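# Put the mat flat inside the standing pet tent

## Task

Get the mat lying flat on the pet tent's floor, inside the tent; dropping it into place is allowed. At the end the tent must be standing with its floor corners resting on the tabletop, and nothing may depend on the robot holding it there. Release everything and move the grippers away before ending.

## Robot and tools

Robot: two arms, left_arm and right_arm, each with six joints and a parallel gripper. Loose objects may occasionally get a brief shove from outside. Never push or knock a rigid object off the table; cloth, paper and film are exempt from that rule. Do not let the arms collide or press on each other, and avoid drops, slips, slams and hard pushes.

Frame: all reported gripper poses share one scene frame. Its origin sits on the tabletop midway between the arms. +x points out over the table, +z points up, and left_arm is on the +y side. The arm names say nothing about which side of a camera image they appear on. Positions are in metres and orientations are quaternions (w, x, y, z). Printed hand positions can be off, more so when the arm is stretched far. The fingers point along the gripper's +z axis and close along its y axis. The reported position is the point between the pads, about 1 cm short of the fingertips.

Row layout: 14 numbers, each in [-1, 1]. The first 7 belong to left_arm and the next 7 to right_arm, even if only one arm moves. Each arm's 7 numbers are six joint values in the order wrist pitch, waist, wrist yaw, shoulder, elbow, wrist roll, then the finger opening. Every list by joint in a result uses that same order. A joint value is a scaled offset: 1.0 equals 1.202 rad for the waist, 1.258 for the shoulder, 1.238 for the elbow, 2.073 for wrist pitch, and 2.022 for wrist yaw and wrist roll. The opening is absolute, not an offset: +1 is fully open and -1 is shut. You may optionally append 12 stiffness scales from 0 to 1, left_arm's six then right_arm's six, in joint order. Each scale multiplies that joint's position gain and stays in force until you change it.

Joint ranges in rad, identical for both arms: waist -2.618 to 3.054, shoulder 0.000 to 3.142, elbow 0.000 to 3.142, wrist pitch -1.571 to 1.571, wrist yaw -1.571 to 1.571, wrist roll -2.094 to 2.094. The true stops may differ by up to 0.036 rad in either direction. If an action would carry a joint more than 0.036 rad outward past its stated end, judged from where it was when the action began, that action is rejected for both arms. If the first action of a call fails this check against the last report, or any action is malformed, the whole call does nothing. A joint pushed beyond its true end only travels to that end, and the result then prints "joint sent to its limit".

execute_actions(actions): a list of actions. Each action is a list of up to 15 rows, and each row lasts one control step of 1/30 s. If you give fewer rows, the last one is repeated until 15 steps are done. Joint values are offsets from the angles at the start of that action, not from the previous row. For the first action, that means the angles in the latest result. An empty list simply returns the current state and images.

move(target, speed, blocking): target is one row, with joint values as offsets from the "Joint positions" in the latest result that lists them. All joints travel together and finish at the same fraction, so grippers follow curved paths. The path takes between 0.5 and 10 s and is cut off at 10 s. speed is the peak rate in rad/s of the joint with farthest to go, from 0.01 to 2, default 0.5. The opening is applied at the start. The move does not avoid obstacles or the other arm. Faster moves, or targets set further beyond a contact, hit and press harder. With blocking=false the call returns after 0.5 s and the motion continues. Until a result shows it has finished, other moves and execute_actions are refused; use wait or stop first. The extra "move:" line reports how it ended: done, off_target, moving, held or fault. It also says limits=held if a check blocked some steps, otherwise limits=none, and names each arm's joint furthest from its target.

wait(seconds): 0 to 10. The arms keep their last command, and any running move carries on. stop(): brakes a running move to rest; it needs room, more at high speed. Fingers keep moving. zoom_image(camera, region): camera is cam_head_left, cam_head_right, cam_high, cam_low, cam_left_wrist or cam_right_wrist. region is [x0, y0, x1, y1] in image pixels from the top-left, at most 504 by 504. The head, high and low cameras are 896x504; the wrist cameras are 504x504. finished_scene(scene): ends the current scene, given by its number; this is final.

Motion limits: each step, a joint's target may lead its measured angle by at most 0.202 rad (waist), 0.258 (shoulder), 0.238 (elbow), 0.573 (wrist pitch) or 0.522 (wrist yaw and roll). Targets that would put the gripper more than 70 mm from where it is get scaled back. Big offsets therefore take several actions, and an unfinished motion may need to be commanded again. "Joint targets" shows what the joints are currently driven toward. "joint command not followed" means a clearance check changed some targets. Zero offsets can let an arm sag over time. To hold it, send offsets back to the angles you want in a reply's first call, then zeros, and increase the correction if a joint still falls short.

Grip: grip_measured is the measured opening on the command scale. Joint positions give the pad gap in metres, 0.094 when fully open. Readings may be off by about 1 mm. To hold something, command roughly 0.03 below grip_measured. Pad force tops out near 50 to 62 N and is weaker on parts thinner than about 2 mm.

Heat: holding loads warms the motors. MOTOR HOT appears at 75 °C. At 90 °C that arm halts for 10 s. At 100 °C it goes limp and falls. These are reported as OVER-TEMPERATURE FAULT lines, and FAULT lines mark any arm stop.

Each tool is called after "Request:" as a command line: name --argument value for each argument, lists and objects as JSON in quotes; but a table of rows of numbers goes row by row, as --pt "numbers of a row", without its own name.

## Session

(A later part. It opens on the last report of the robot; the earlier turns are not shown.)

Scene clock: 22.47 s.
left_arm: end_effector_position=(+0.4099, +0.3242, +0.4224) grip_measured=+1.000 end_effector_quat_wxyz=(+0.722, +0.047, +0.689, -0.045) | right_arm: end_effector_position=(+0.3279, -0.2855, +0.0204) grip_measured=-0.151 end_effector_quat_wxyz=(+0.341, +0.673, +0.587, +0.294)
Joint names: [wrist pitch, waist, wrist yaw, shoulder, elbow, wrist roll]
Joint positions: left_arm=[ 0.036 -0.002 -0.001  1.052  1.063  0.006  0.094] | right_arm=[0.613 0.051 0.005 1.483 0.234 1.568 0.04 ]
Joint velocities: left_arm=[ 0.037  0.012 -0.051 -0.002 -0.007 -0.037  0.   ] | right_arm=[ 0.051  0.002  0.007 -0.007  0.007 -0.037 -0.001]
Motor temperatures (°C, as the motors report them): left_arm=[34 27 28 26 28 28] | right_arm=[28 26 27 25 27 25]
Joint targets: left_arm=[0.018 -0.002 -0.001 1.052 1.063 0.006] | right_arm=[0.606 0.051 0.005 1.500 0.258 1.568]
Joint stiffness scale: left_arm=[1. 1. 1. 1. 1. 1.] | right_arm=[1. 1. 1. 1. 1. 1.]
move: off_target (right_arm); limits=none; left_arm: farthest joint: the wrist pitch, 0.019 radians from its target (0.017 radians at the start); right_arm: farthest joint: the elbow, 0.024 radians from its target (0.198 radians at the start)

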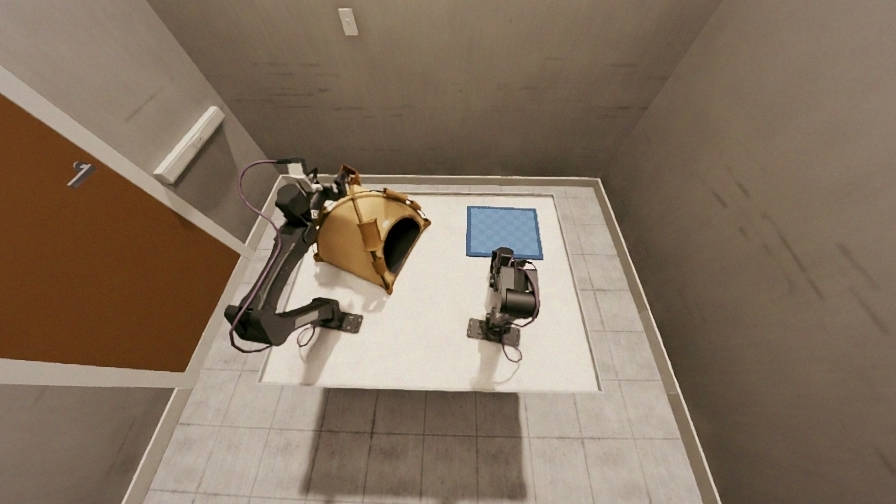

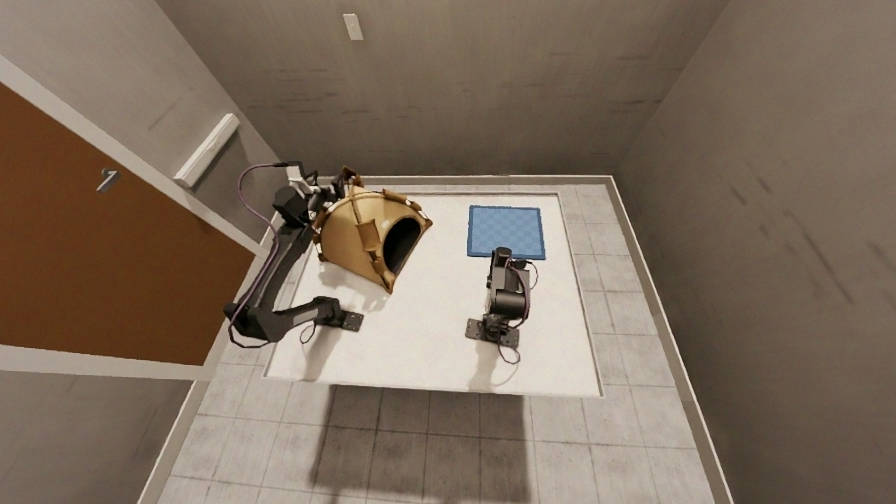

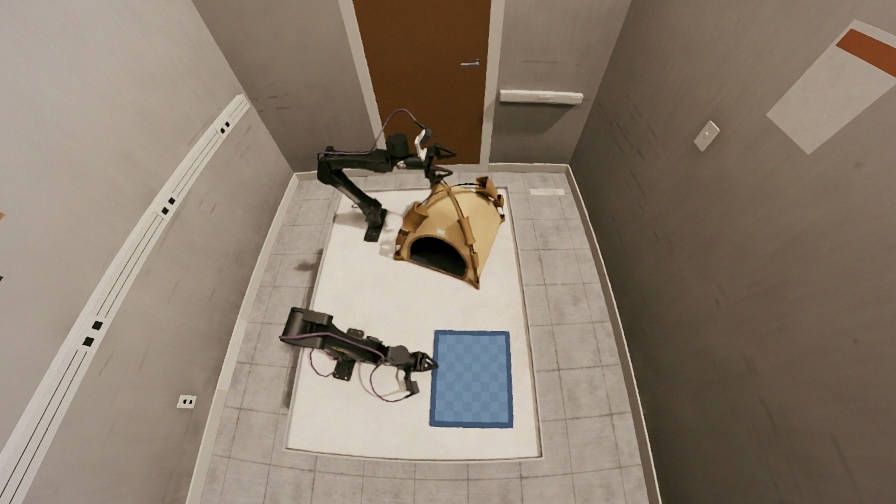

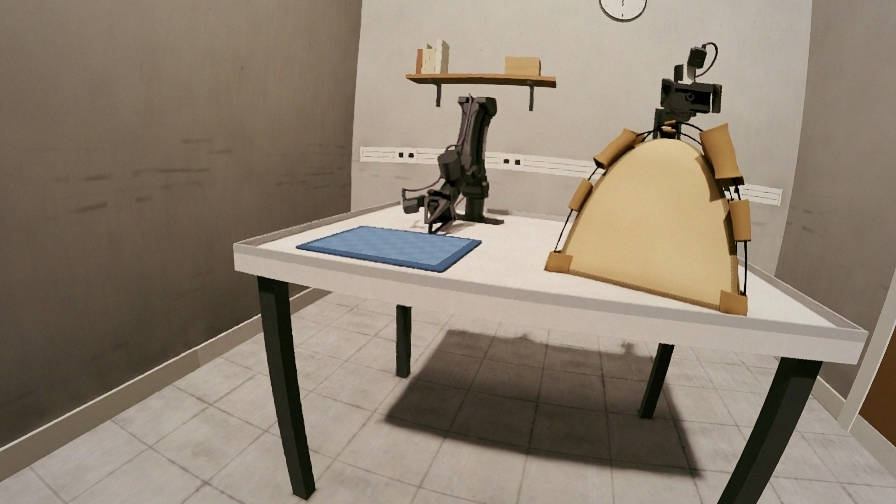

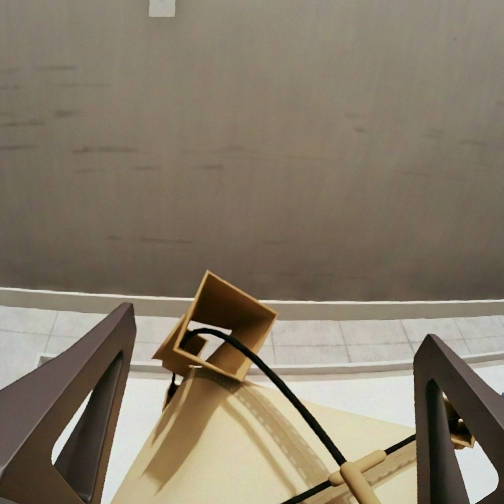

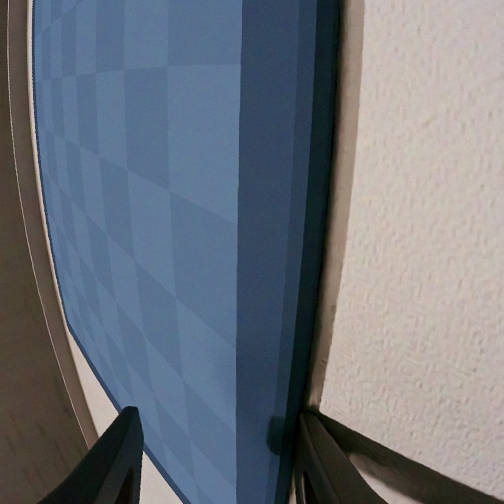

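Request:
move --target '[-0.01,0,0,0,0,0,1, 0.048,0,0,0.24,0.2,0,-0.15]' --speed 0.3

Request:
move --target '[-0.01,0,0,0,0,0,1, -0.04,0,0,0.115,0.18,0,-0.15]' --speed 0.15

Scene clock: 24.37 s.
left_arm: end_effector_position=(+0.4099, +0.3242, +0.4229) grip_measured=+1.000 end_effector_quat_wxyz=(+0.723, +0.047, +0.688, -0.045) | right_arm: end_effector_position=(+0.3972, -0.2950, +0.0206) grip_measured=-0.151 end_effector_quat_wxyz=(+0.360, +0.663, +0.578, +0.310)
Joint names: [wrist pitch, waist, wrist yaw, shoulder, elbow, wrist roll]
Joint positions: left_arm=[ 0.038 -0.002 -0.001  1.052  1.063  0.006  0.094] | right_arm=[0.727 0.051 0.005 1.766 0.46  1.568 0.04 ]
Joint velocities: left_arm=[-0.037 -0.007  0.051  0.012 -0.012  0.007  0.   ] | right_arm=[ 0.022 -0.022  0.037 -0.017  0.007 -0.022 -0.   ]
Motor temperatures (°C, as the motors report them): left_arm=[34 27 28 26 28 28] | right_arm=[28 26 27 25 27 25]
Joint targets: left_arm=[0.016 -0.002 -0.001 1.052 1.063 0.006] | right_arm=[0.712 0.051 0.005 1.785 0.482 1.568]
Joint stiffness scale: left_arm=[1. 1. 1. 1. 1. 1.] | right_arm=[1. 1. 1. 1. 1. 1.]
move: off_target (left_arm, right_arm); limits=none; left_arm: farthest joint: the wrist pitch, 0.023 radians from its target (0.021 radians at the start); right_arm: farthest joint: the elbow, 0.022 radians from its target (0.247 radians at the start)

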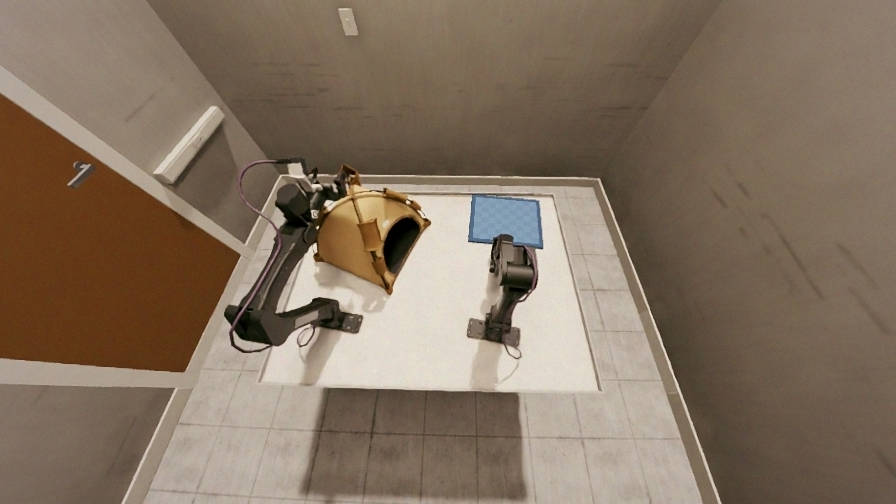

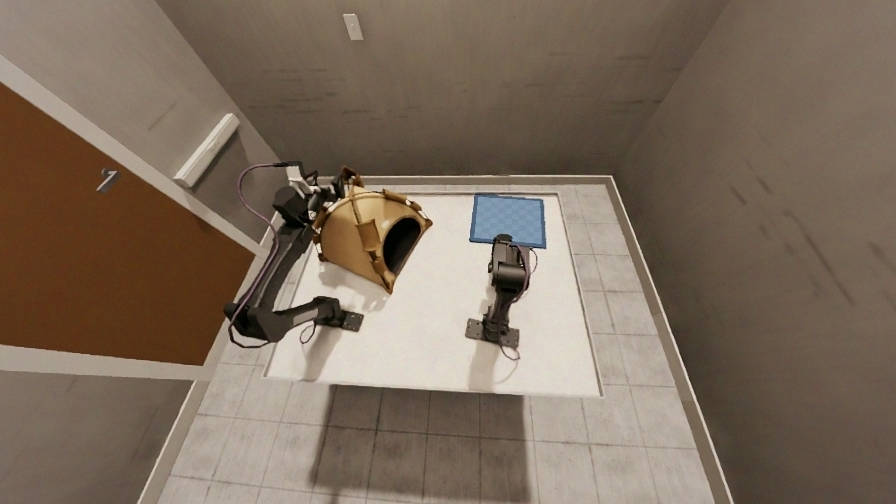

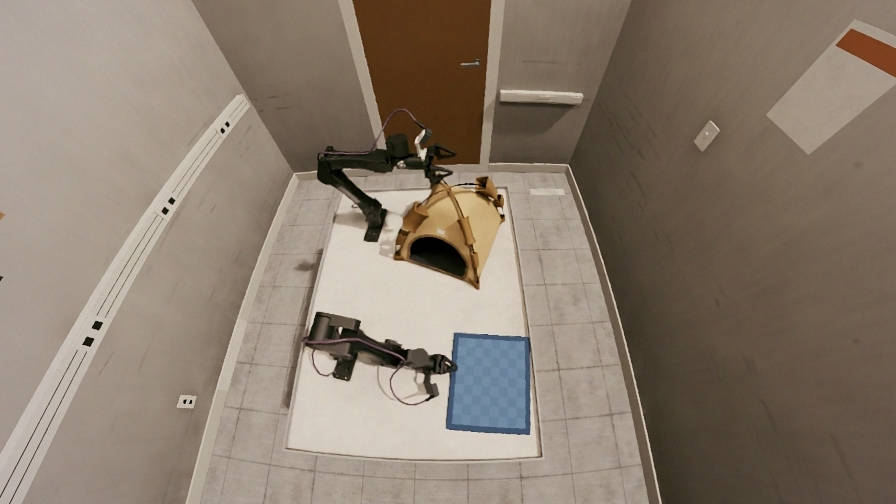

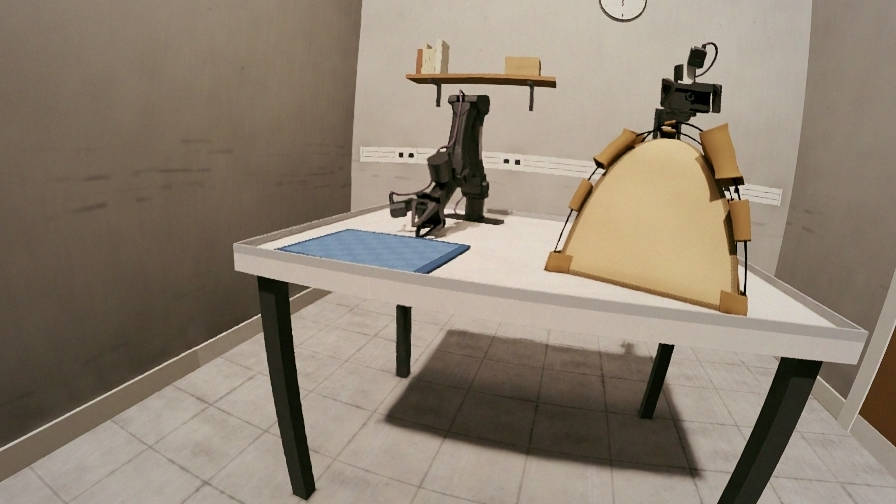

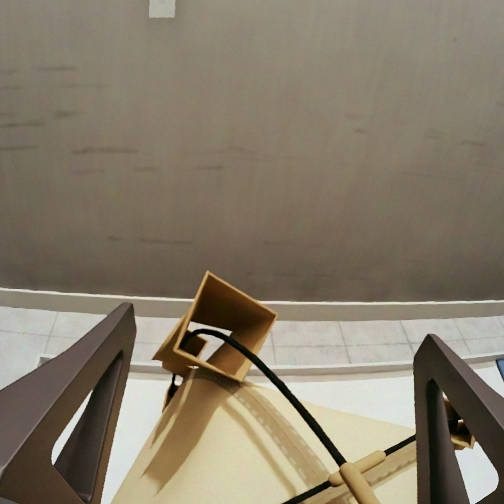

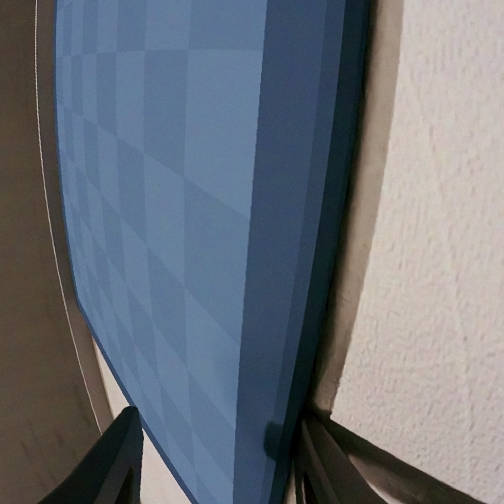

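Scene clock: 26.17 s.
left_arm: end_effector_position=(+0.4099, +0.3242, +0.4233) grip_measured=+1.000 end_effector_quat_wxyz=(+0.724, +0.047, +0.687, -0.045) | right_arm: end_effector_position=(+0.4450, -0.3016, +0.0209) grip_measured=-0.151 end_effector_quat_wxyz=(+0.362, +0.662, +0.577, +0.312)
Joint names: [wrist pitch, waist, wrist yaw, shoulder, elbow, wrist roll]
Joint positions: left_arm=[ 0.04  -0.002 -0.001  1.052  1.063  0.006  0.094] | right_arm=[0.669 0.051 0.005 1.899 0.655 1.568 0.04 ]
Joint velocities: left_arm=[ 0.007 -0.027 -0.051 -0.007  0.002  0.051  0.   ] | right_arm=[ 0.037 -0.017 -0.037  0.032  0.002  0.037 -0.   ]
Motor temperatures (°C, as the motors report them): left_arm=[34 27 28 26 28 28] | right_arm=[28 26 27 25 27 25]
Joint targets: left_arm=[0.018 -0.002 -0.001 1.052 1.063 0.006] | right_arm=[0.644 0.051 0.005 1.911 0.683 1.568]
Joint stiffness scale: left_arm=[1. 1. 1. 1. 1. 1.] | right_arm=[1. 1. 1. 1. 1. 1.]
move: off_target (left_arm, right_arm); limits=none; left_arm: farthest joint: the wrist pitch, 0.023 radians from its target (0.021 radians at the start); right_arm: farthest joint: the elbow, 0.027 radians from its target (0.223 radians at the start)

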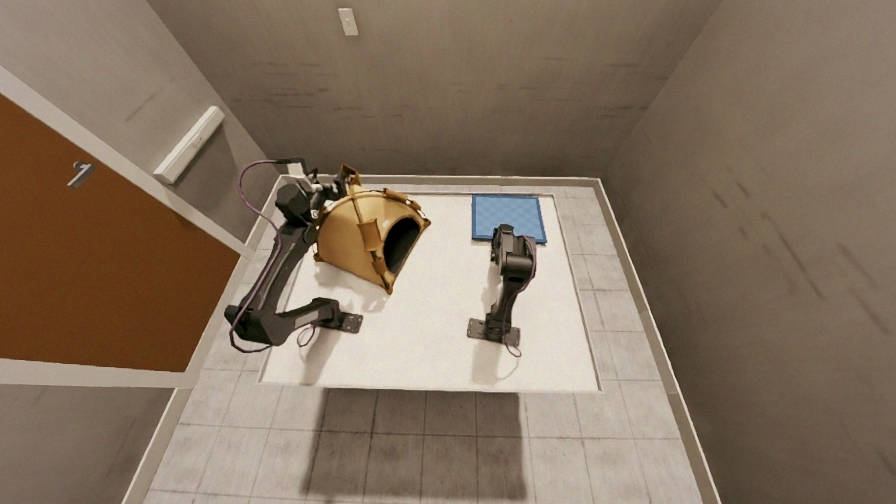

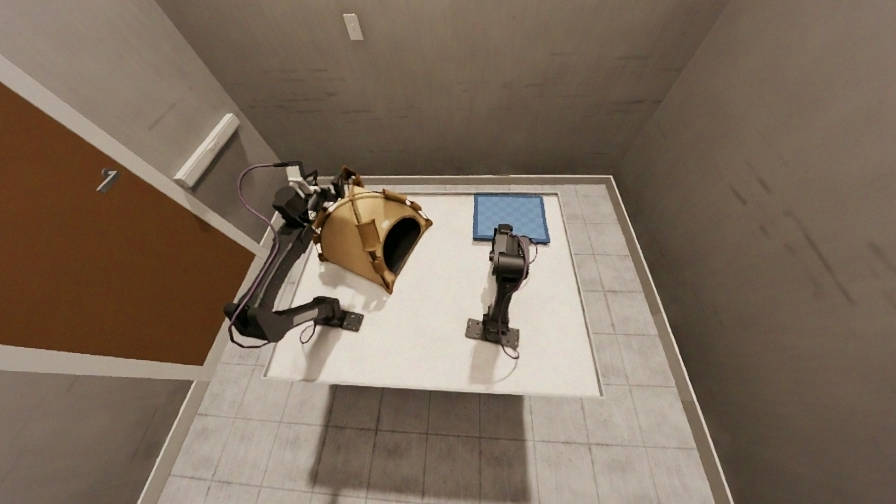

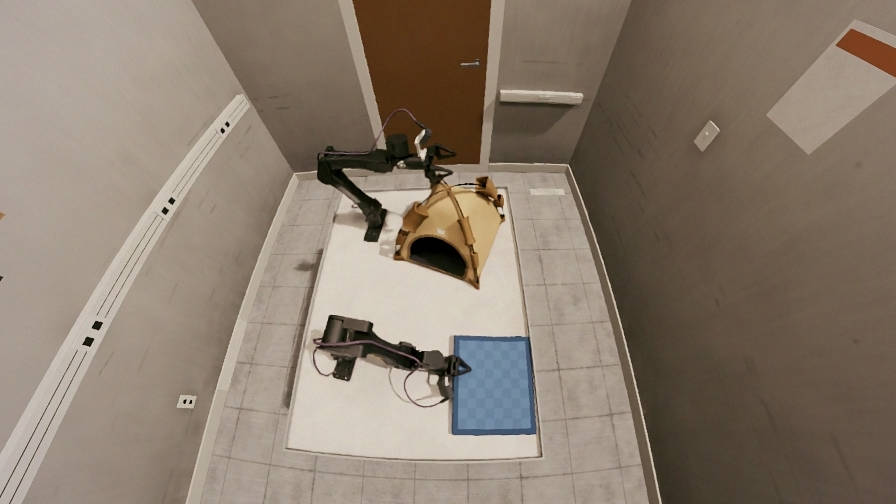

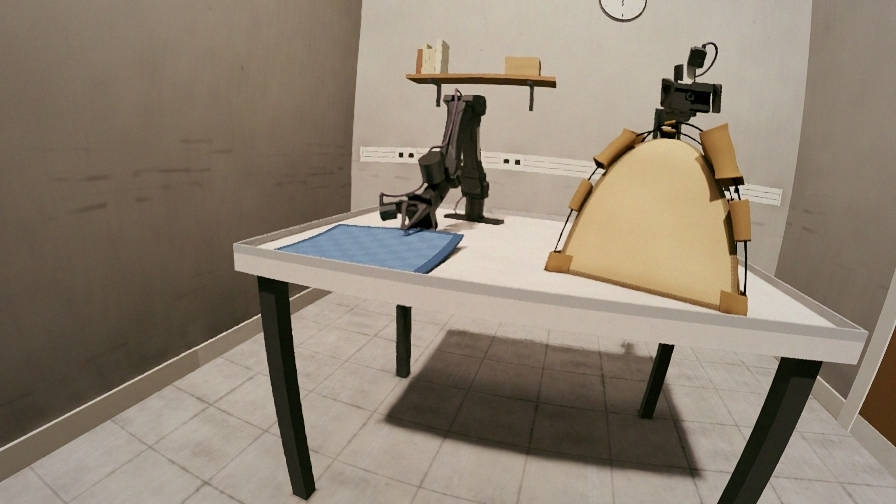

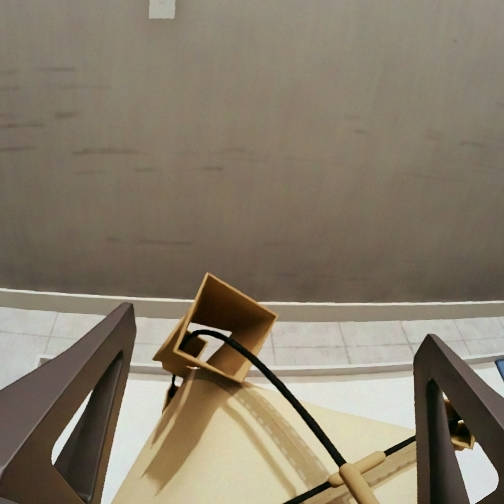

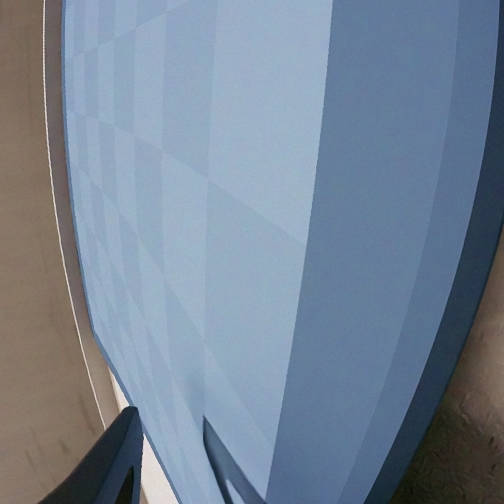

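Request:
move --target '[-0.01,0,0,0,0,0,1, 0.0,0,0,0.03,0.08,0,-0.15]' --speed 0.15

Request:
move --target '[-0.01,0,0,0,0,0,1, 0,0,0,0,0.02,0,-0.85]' --speed 0.15

Scene clock: 28.37 s.
left_arm: end_effector_position=(+0.4099, +0.3242, +0.4235) grip_measured=+1.000 end_effector_quat_wxyz=(+0.724, +0.047, +0.687, -0.045) | right_arm: end_effector_position=(+0.4648, -0.3043, +0.0303) grip_measured=-0.151 end_effector_quat_wxyz=(+0.373, +0.656, +0.572, +0.322)
Joint names: [wrist pitch, waist, wrist yaw, shoulder, elbow, wrist roll]
Joint positions: left_arm=[ 0.041 -0.002 -0.001  1.052  1.063  0.006  0.094] | right_arm=[0.666 0.051 0.005 1.93  0.724 1.568 0.04 ]
Joint velocities: left_arm=[-0.066 -0.012  0.007 -0.012 -0.007 -0.022  0.   ] | right_arm=[ 0.022 -0.007 -0.066  0.012  0.017 -0.007  0.001]
Motor temperatures (°C, as the motors report them): left_arm=[34 27 28 26 28 28] | right_arm=[28 26 27 25 27 25]
Joint targets: left_arm=[0.019 -0.002 -0.001 1.052 1.063 0.006] | right_arm=[0.669 0.051 0.005 1.936 0.754 1.568]
Joint stiffness scale: left_arm=[1. 1. 1. 1. 1. 1.] | right_arm=[1. 1. 1. 1. 1. 1.]
move: off_target (left_arm, right_arm); limits=none; left_arm: farthest joint: the wrist pitch, 0.022 radians from its target (0.021 radians at the start); right_arm: farthest joint: the elbow, 0.030 radians from its target (0.099 radians at the start)

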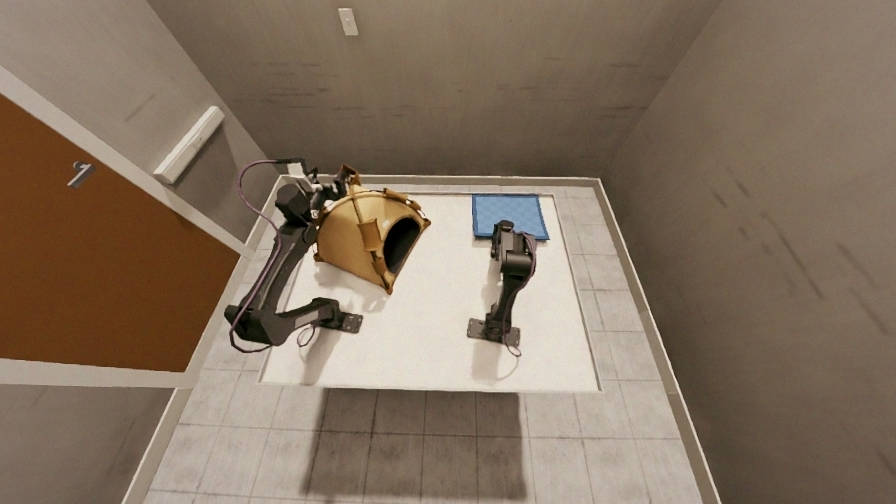

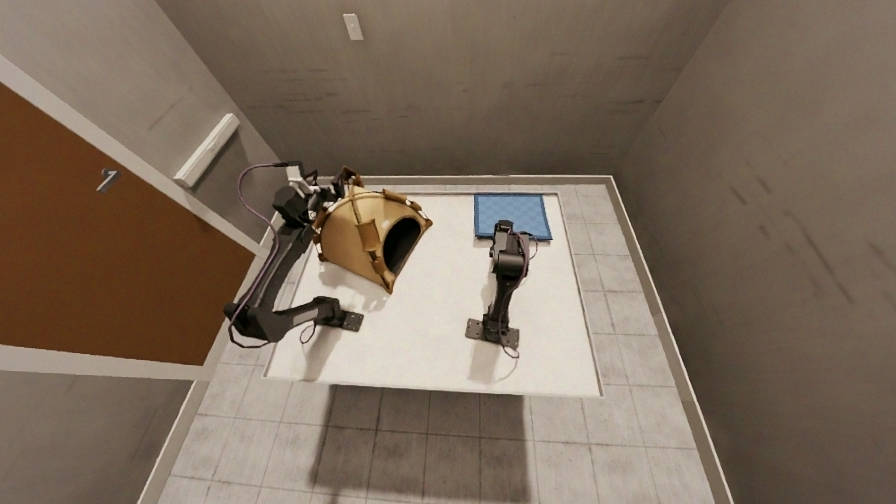

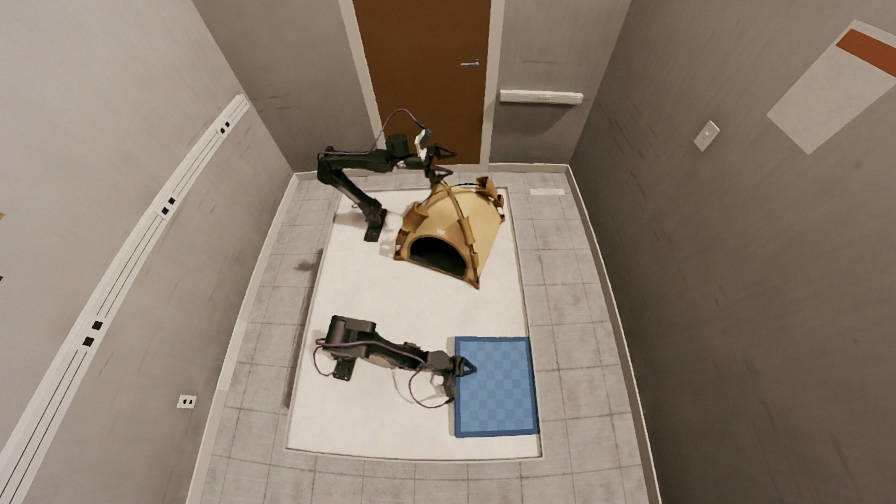

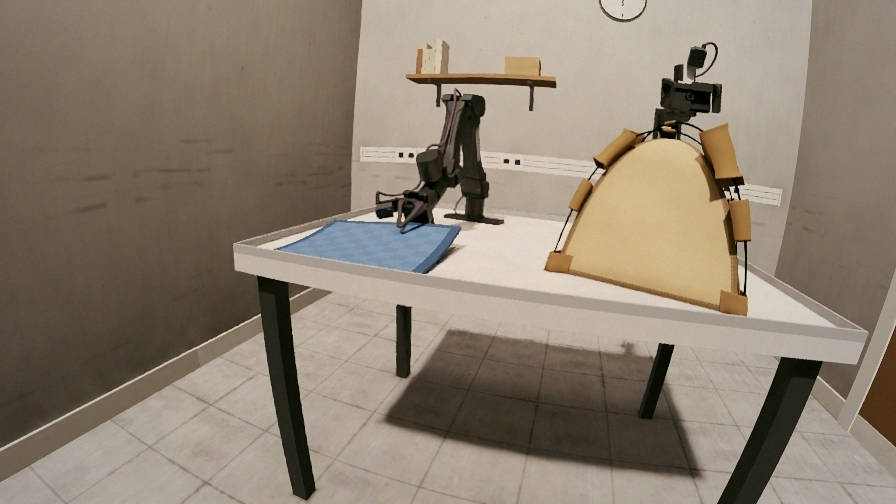

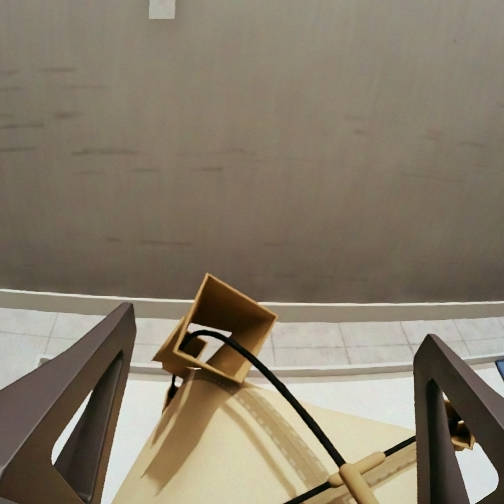

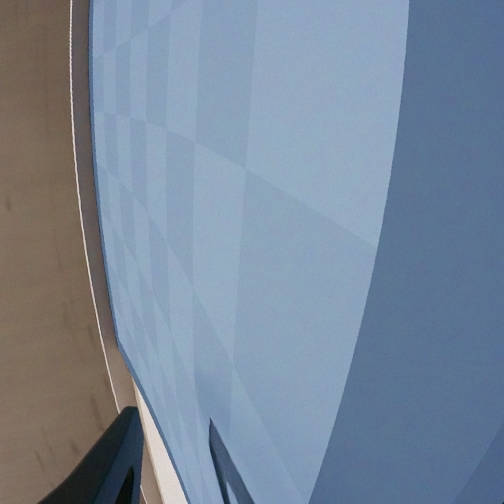

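Scene clock: 29.07 s.
left_arm: end_effector_position=(+0.4099, +0.3242, +0.4238) grip_measured=+1.000 end_effector_quat_wxyz=(+0.724, +0.047, +0.686, -0.045) | right_arm: end_effector_position=(+0.4646, -0.3043, +0.0300) grip_measured=-0.845 end_effector_quat_wxyz=(+0.373, +0.656, +0.572, +0.321)
Joint names: [wrist pitch, waist, wrist yaw, shoulder, elbow, wrist roll]
Joint positions: left_arm=[ 0.042 -0.002 -0.001  1.052  1.063  0.006  0.094] | right_arm=[0.665 0.051 0.005 1.93  0.724 1.568 0.007]
Joint velocities: left_arm=[ 0.007  0.002 -0.066  0.012 -0.002  0.007  0.   ] | right_arm=[ 0.022 -0.012 -0.007 -0.017  0.002 -0.007 -0.   ]
Motor temperatures (°C, as the motors report them): left_arm=[34 27 28 26 28 28] | right_arm=[29 26 27 25 27 25]
Joint targets: left_arm=[0.020 -0.002 -0.001 1.052 1.063 0.006] | right_arm=[0.666 0.051 0.005 1.930 0.748 1.568]
Joint stiffness scale: left_arm=[1. 1. 1. 1. 1. 1.] | right_arm=[1. 1. 1. 1. 1. 1.]
move: off_target (left_arm, right_arm); limits=none; left_arm: farthest joint: the wrist pitch, 0.022 radians from its target (0.021 radians at the start); right_arm: farthest joint: the elbow, 0.025 radians from its target (0.025 radians at the start)

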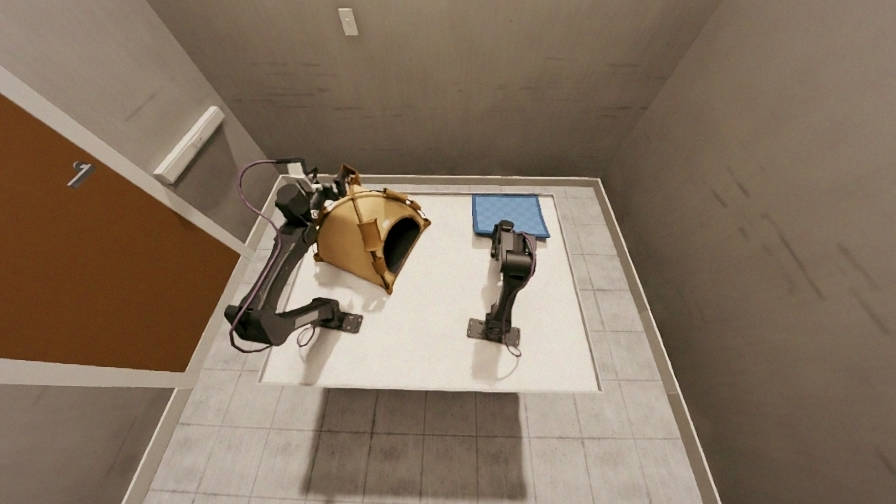

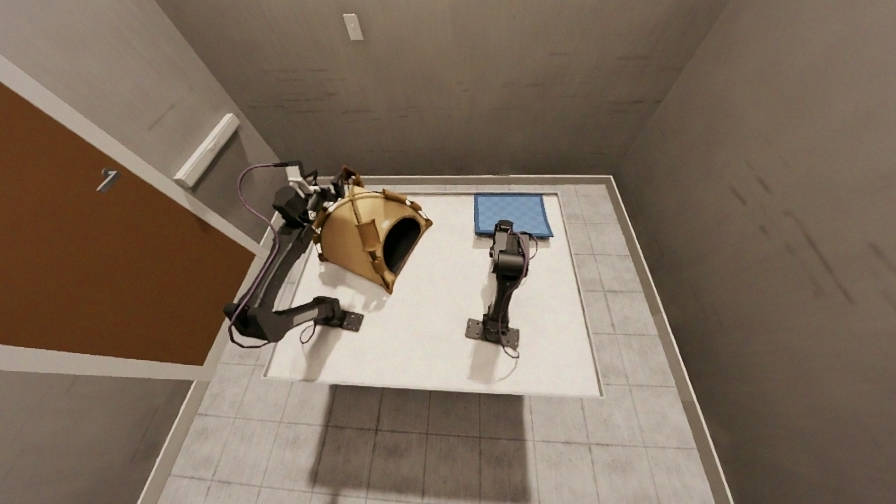

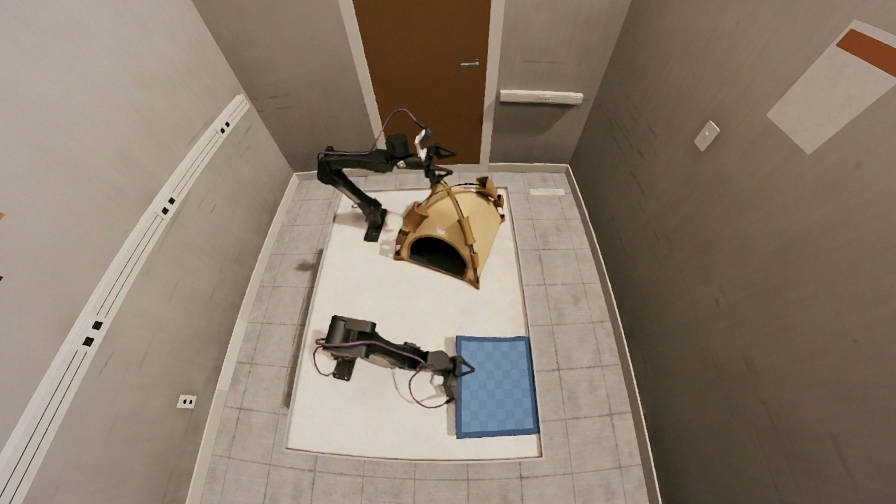

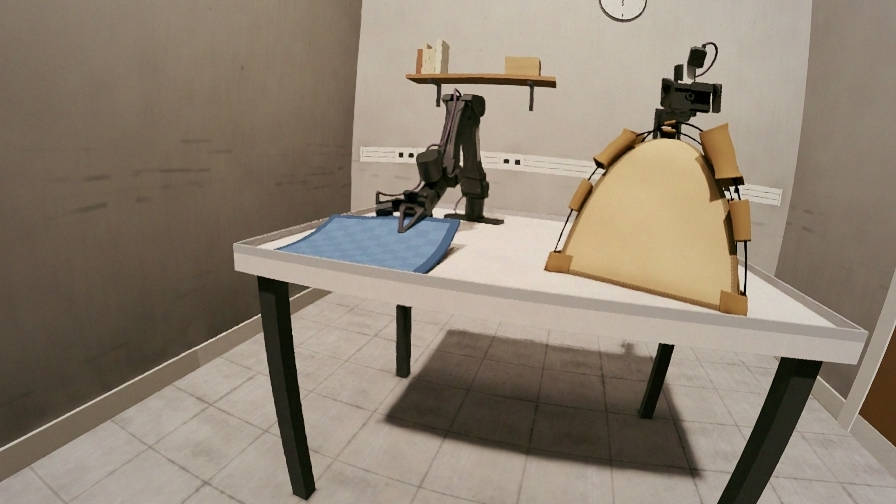

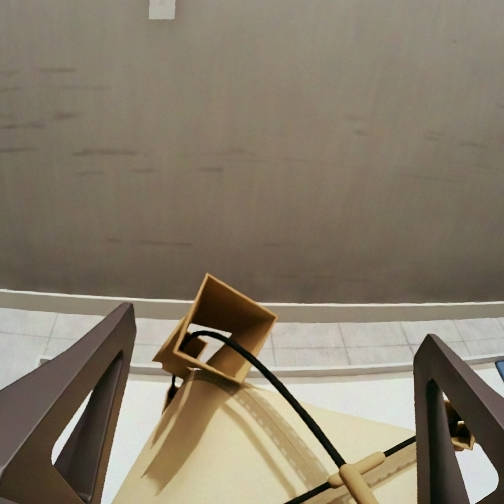

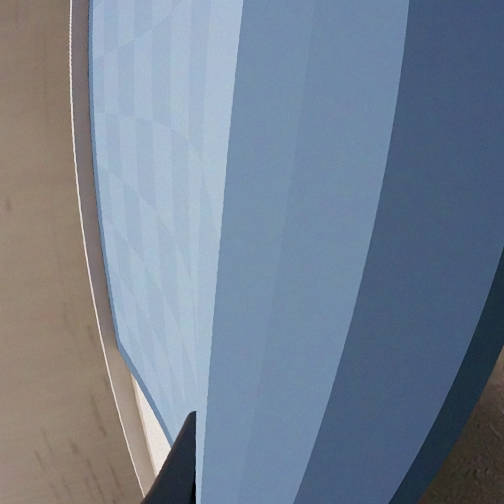

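Request:
move --target '[-0.01,0,0,0,0,0,1, 0.365,0,0,-0.2,-0.35,0,-0.9]' --speed 0.5

Scene clock: 31.93 s.
left_arm: end_effector_position=(+0.4098, +0.3242, +0.4244) grip_measured=+1.000 end_effector_quat_wxyz=(+0.725, +0.047, +0.686, -0.045) | right_arm: end_effector_position=(+0.4000, -0.2954, +0.1417) grip_measured=-0.883 end_effector_quat_wxyz=(+0.527, +0.541, +0.470, +0.457)
Joint names: [wrist pitch, waist, wrist yaw, shoulder, elbow, wrist roll]
Joint positions: left_arm=[ 0.044 -0.002 -0.001  1.052  1.063  0.006  0.094] | right_arm=[1.378 0.051 0.005 1.707 0.302 1.571 0.005]
Joint velocities: left_arm=[-0.022 -0.002  0.022 -0.012  0.002  0.022  0.   ] | right_arm=[-0.037 -0.007 -0.037 -0.012  0.002 -0.037 -0.   ]
Motor temperatures (°C, as the motors report them): left_arm=[34 27 28 26 29 28] | right_arm=[29 26 27 25 27 25]
Joint targets: left_arm=[0.022 -0.002 -0.001 1.052 1.063 0.006] | right_arm=[1.422 0.051 0.005 1.679 0.290 1.568]
Joint stiffness scale: left_arm=[1. 1. 1. 1. 1. 1.] | right_arm=[1. 1. 1. 1. 1. 1.]
move: off_target (left_arm, right_arm); limits=none; left_arm: farthest joint: the wrist pitch, 0.023 radians from its target (0.021 radians at the start); right_arm: farthest joint: the wrist pitch, 0.043 radians from its target (0.756 radians at the start)

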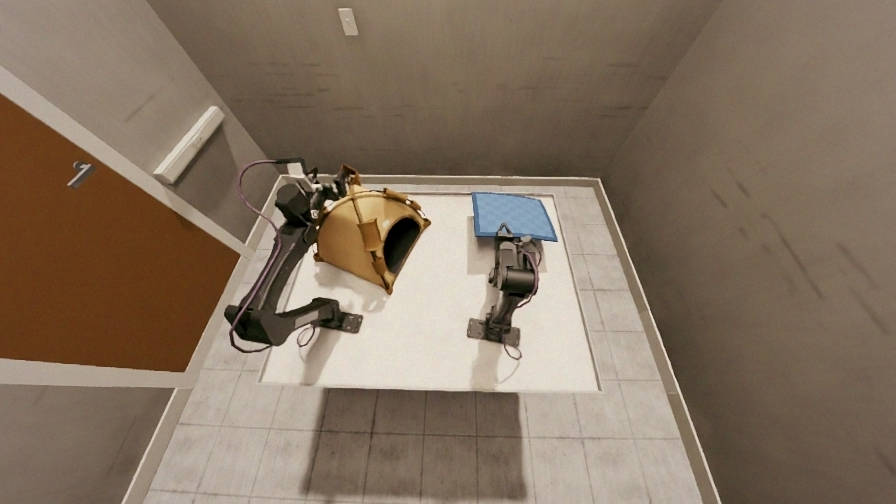

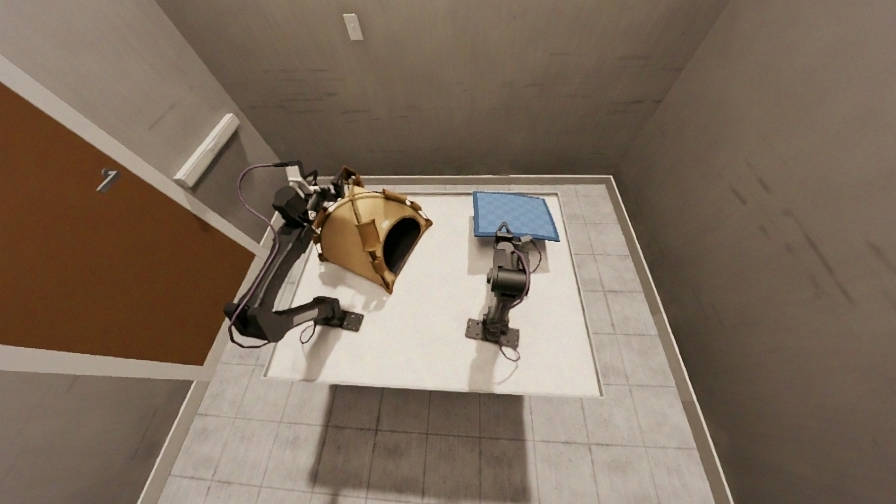

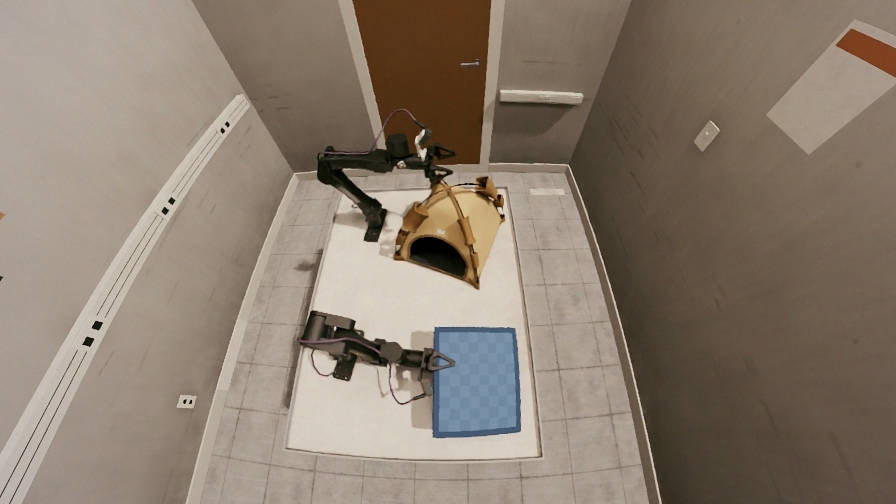

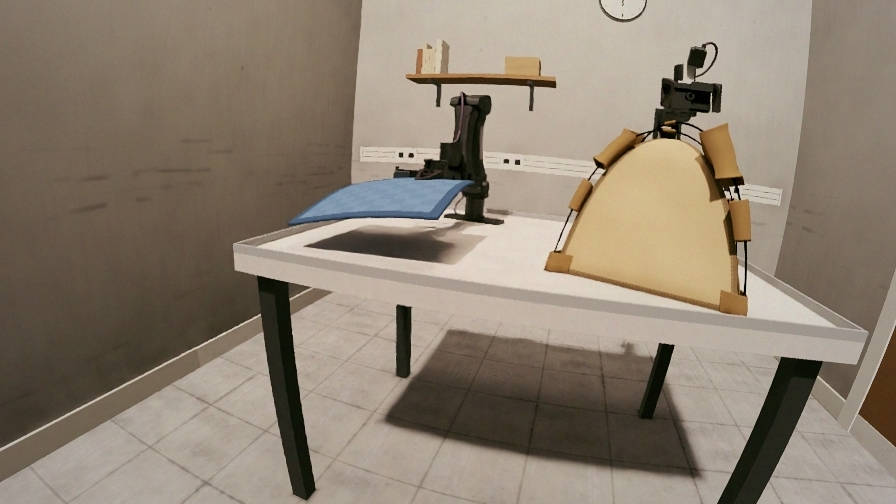

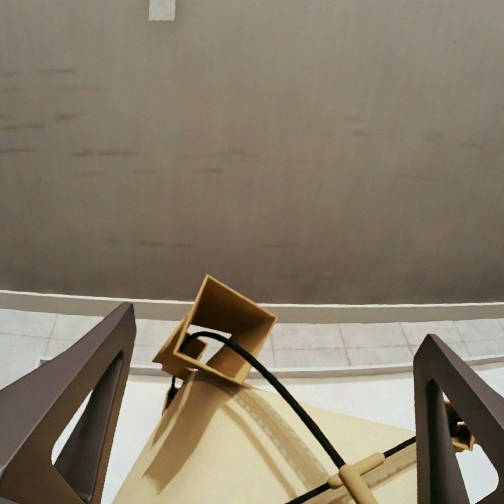

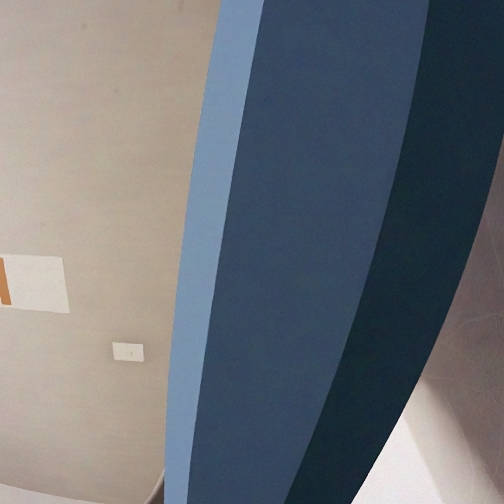

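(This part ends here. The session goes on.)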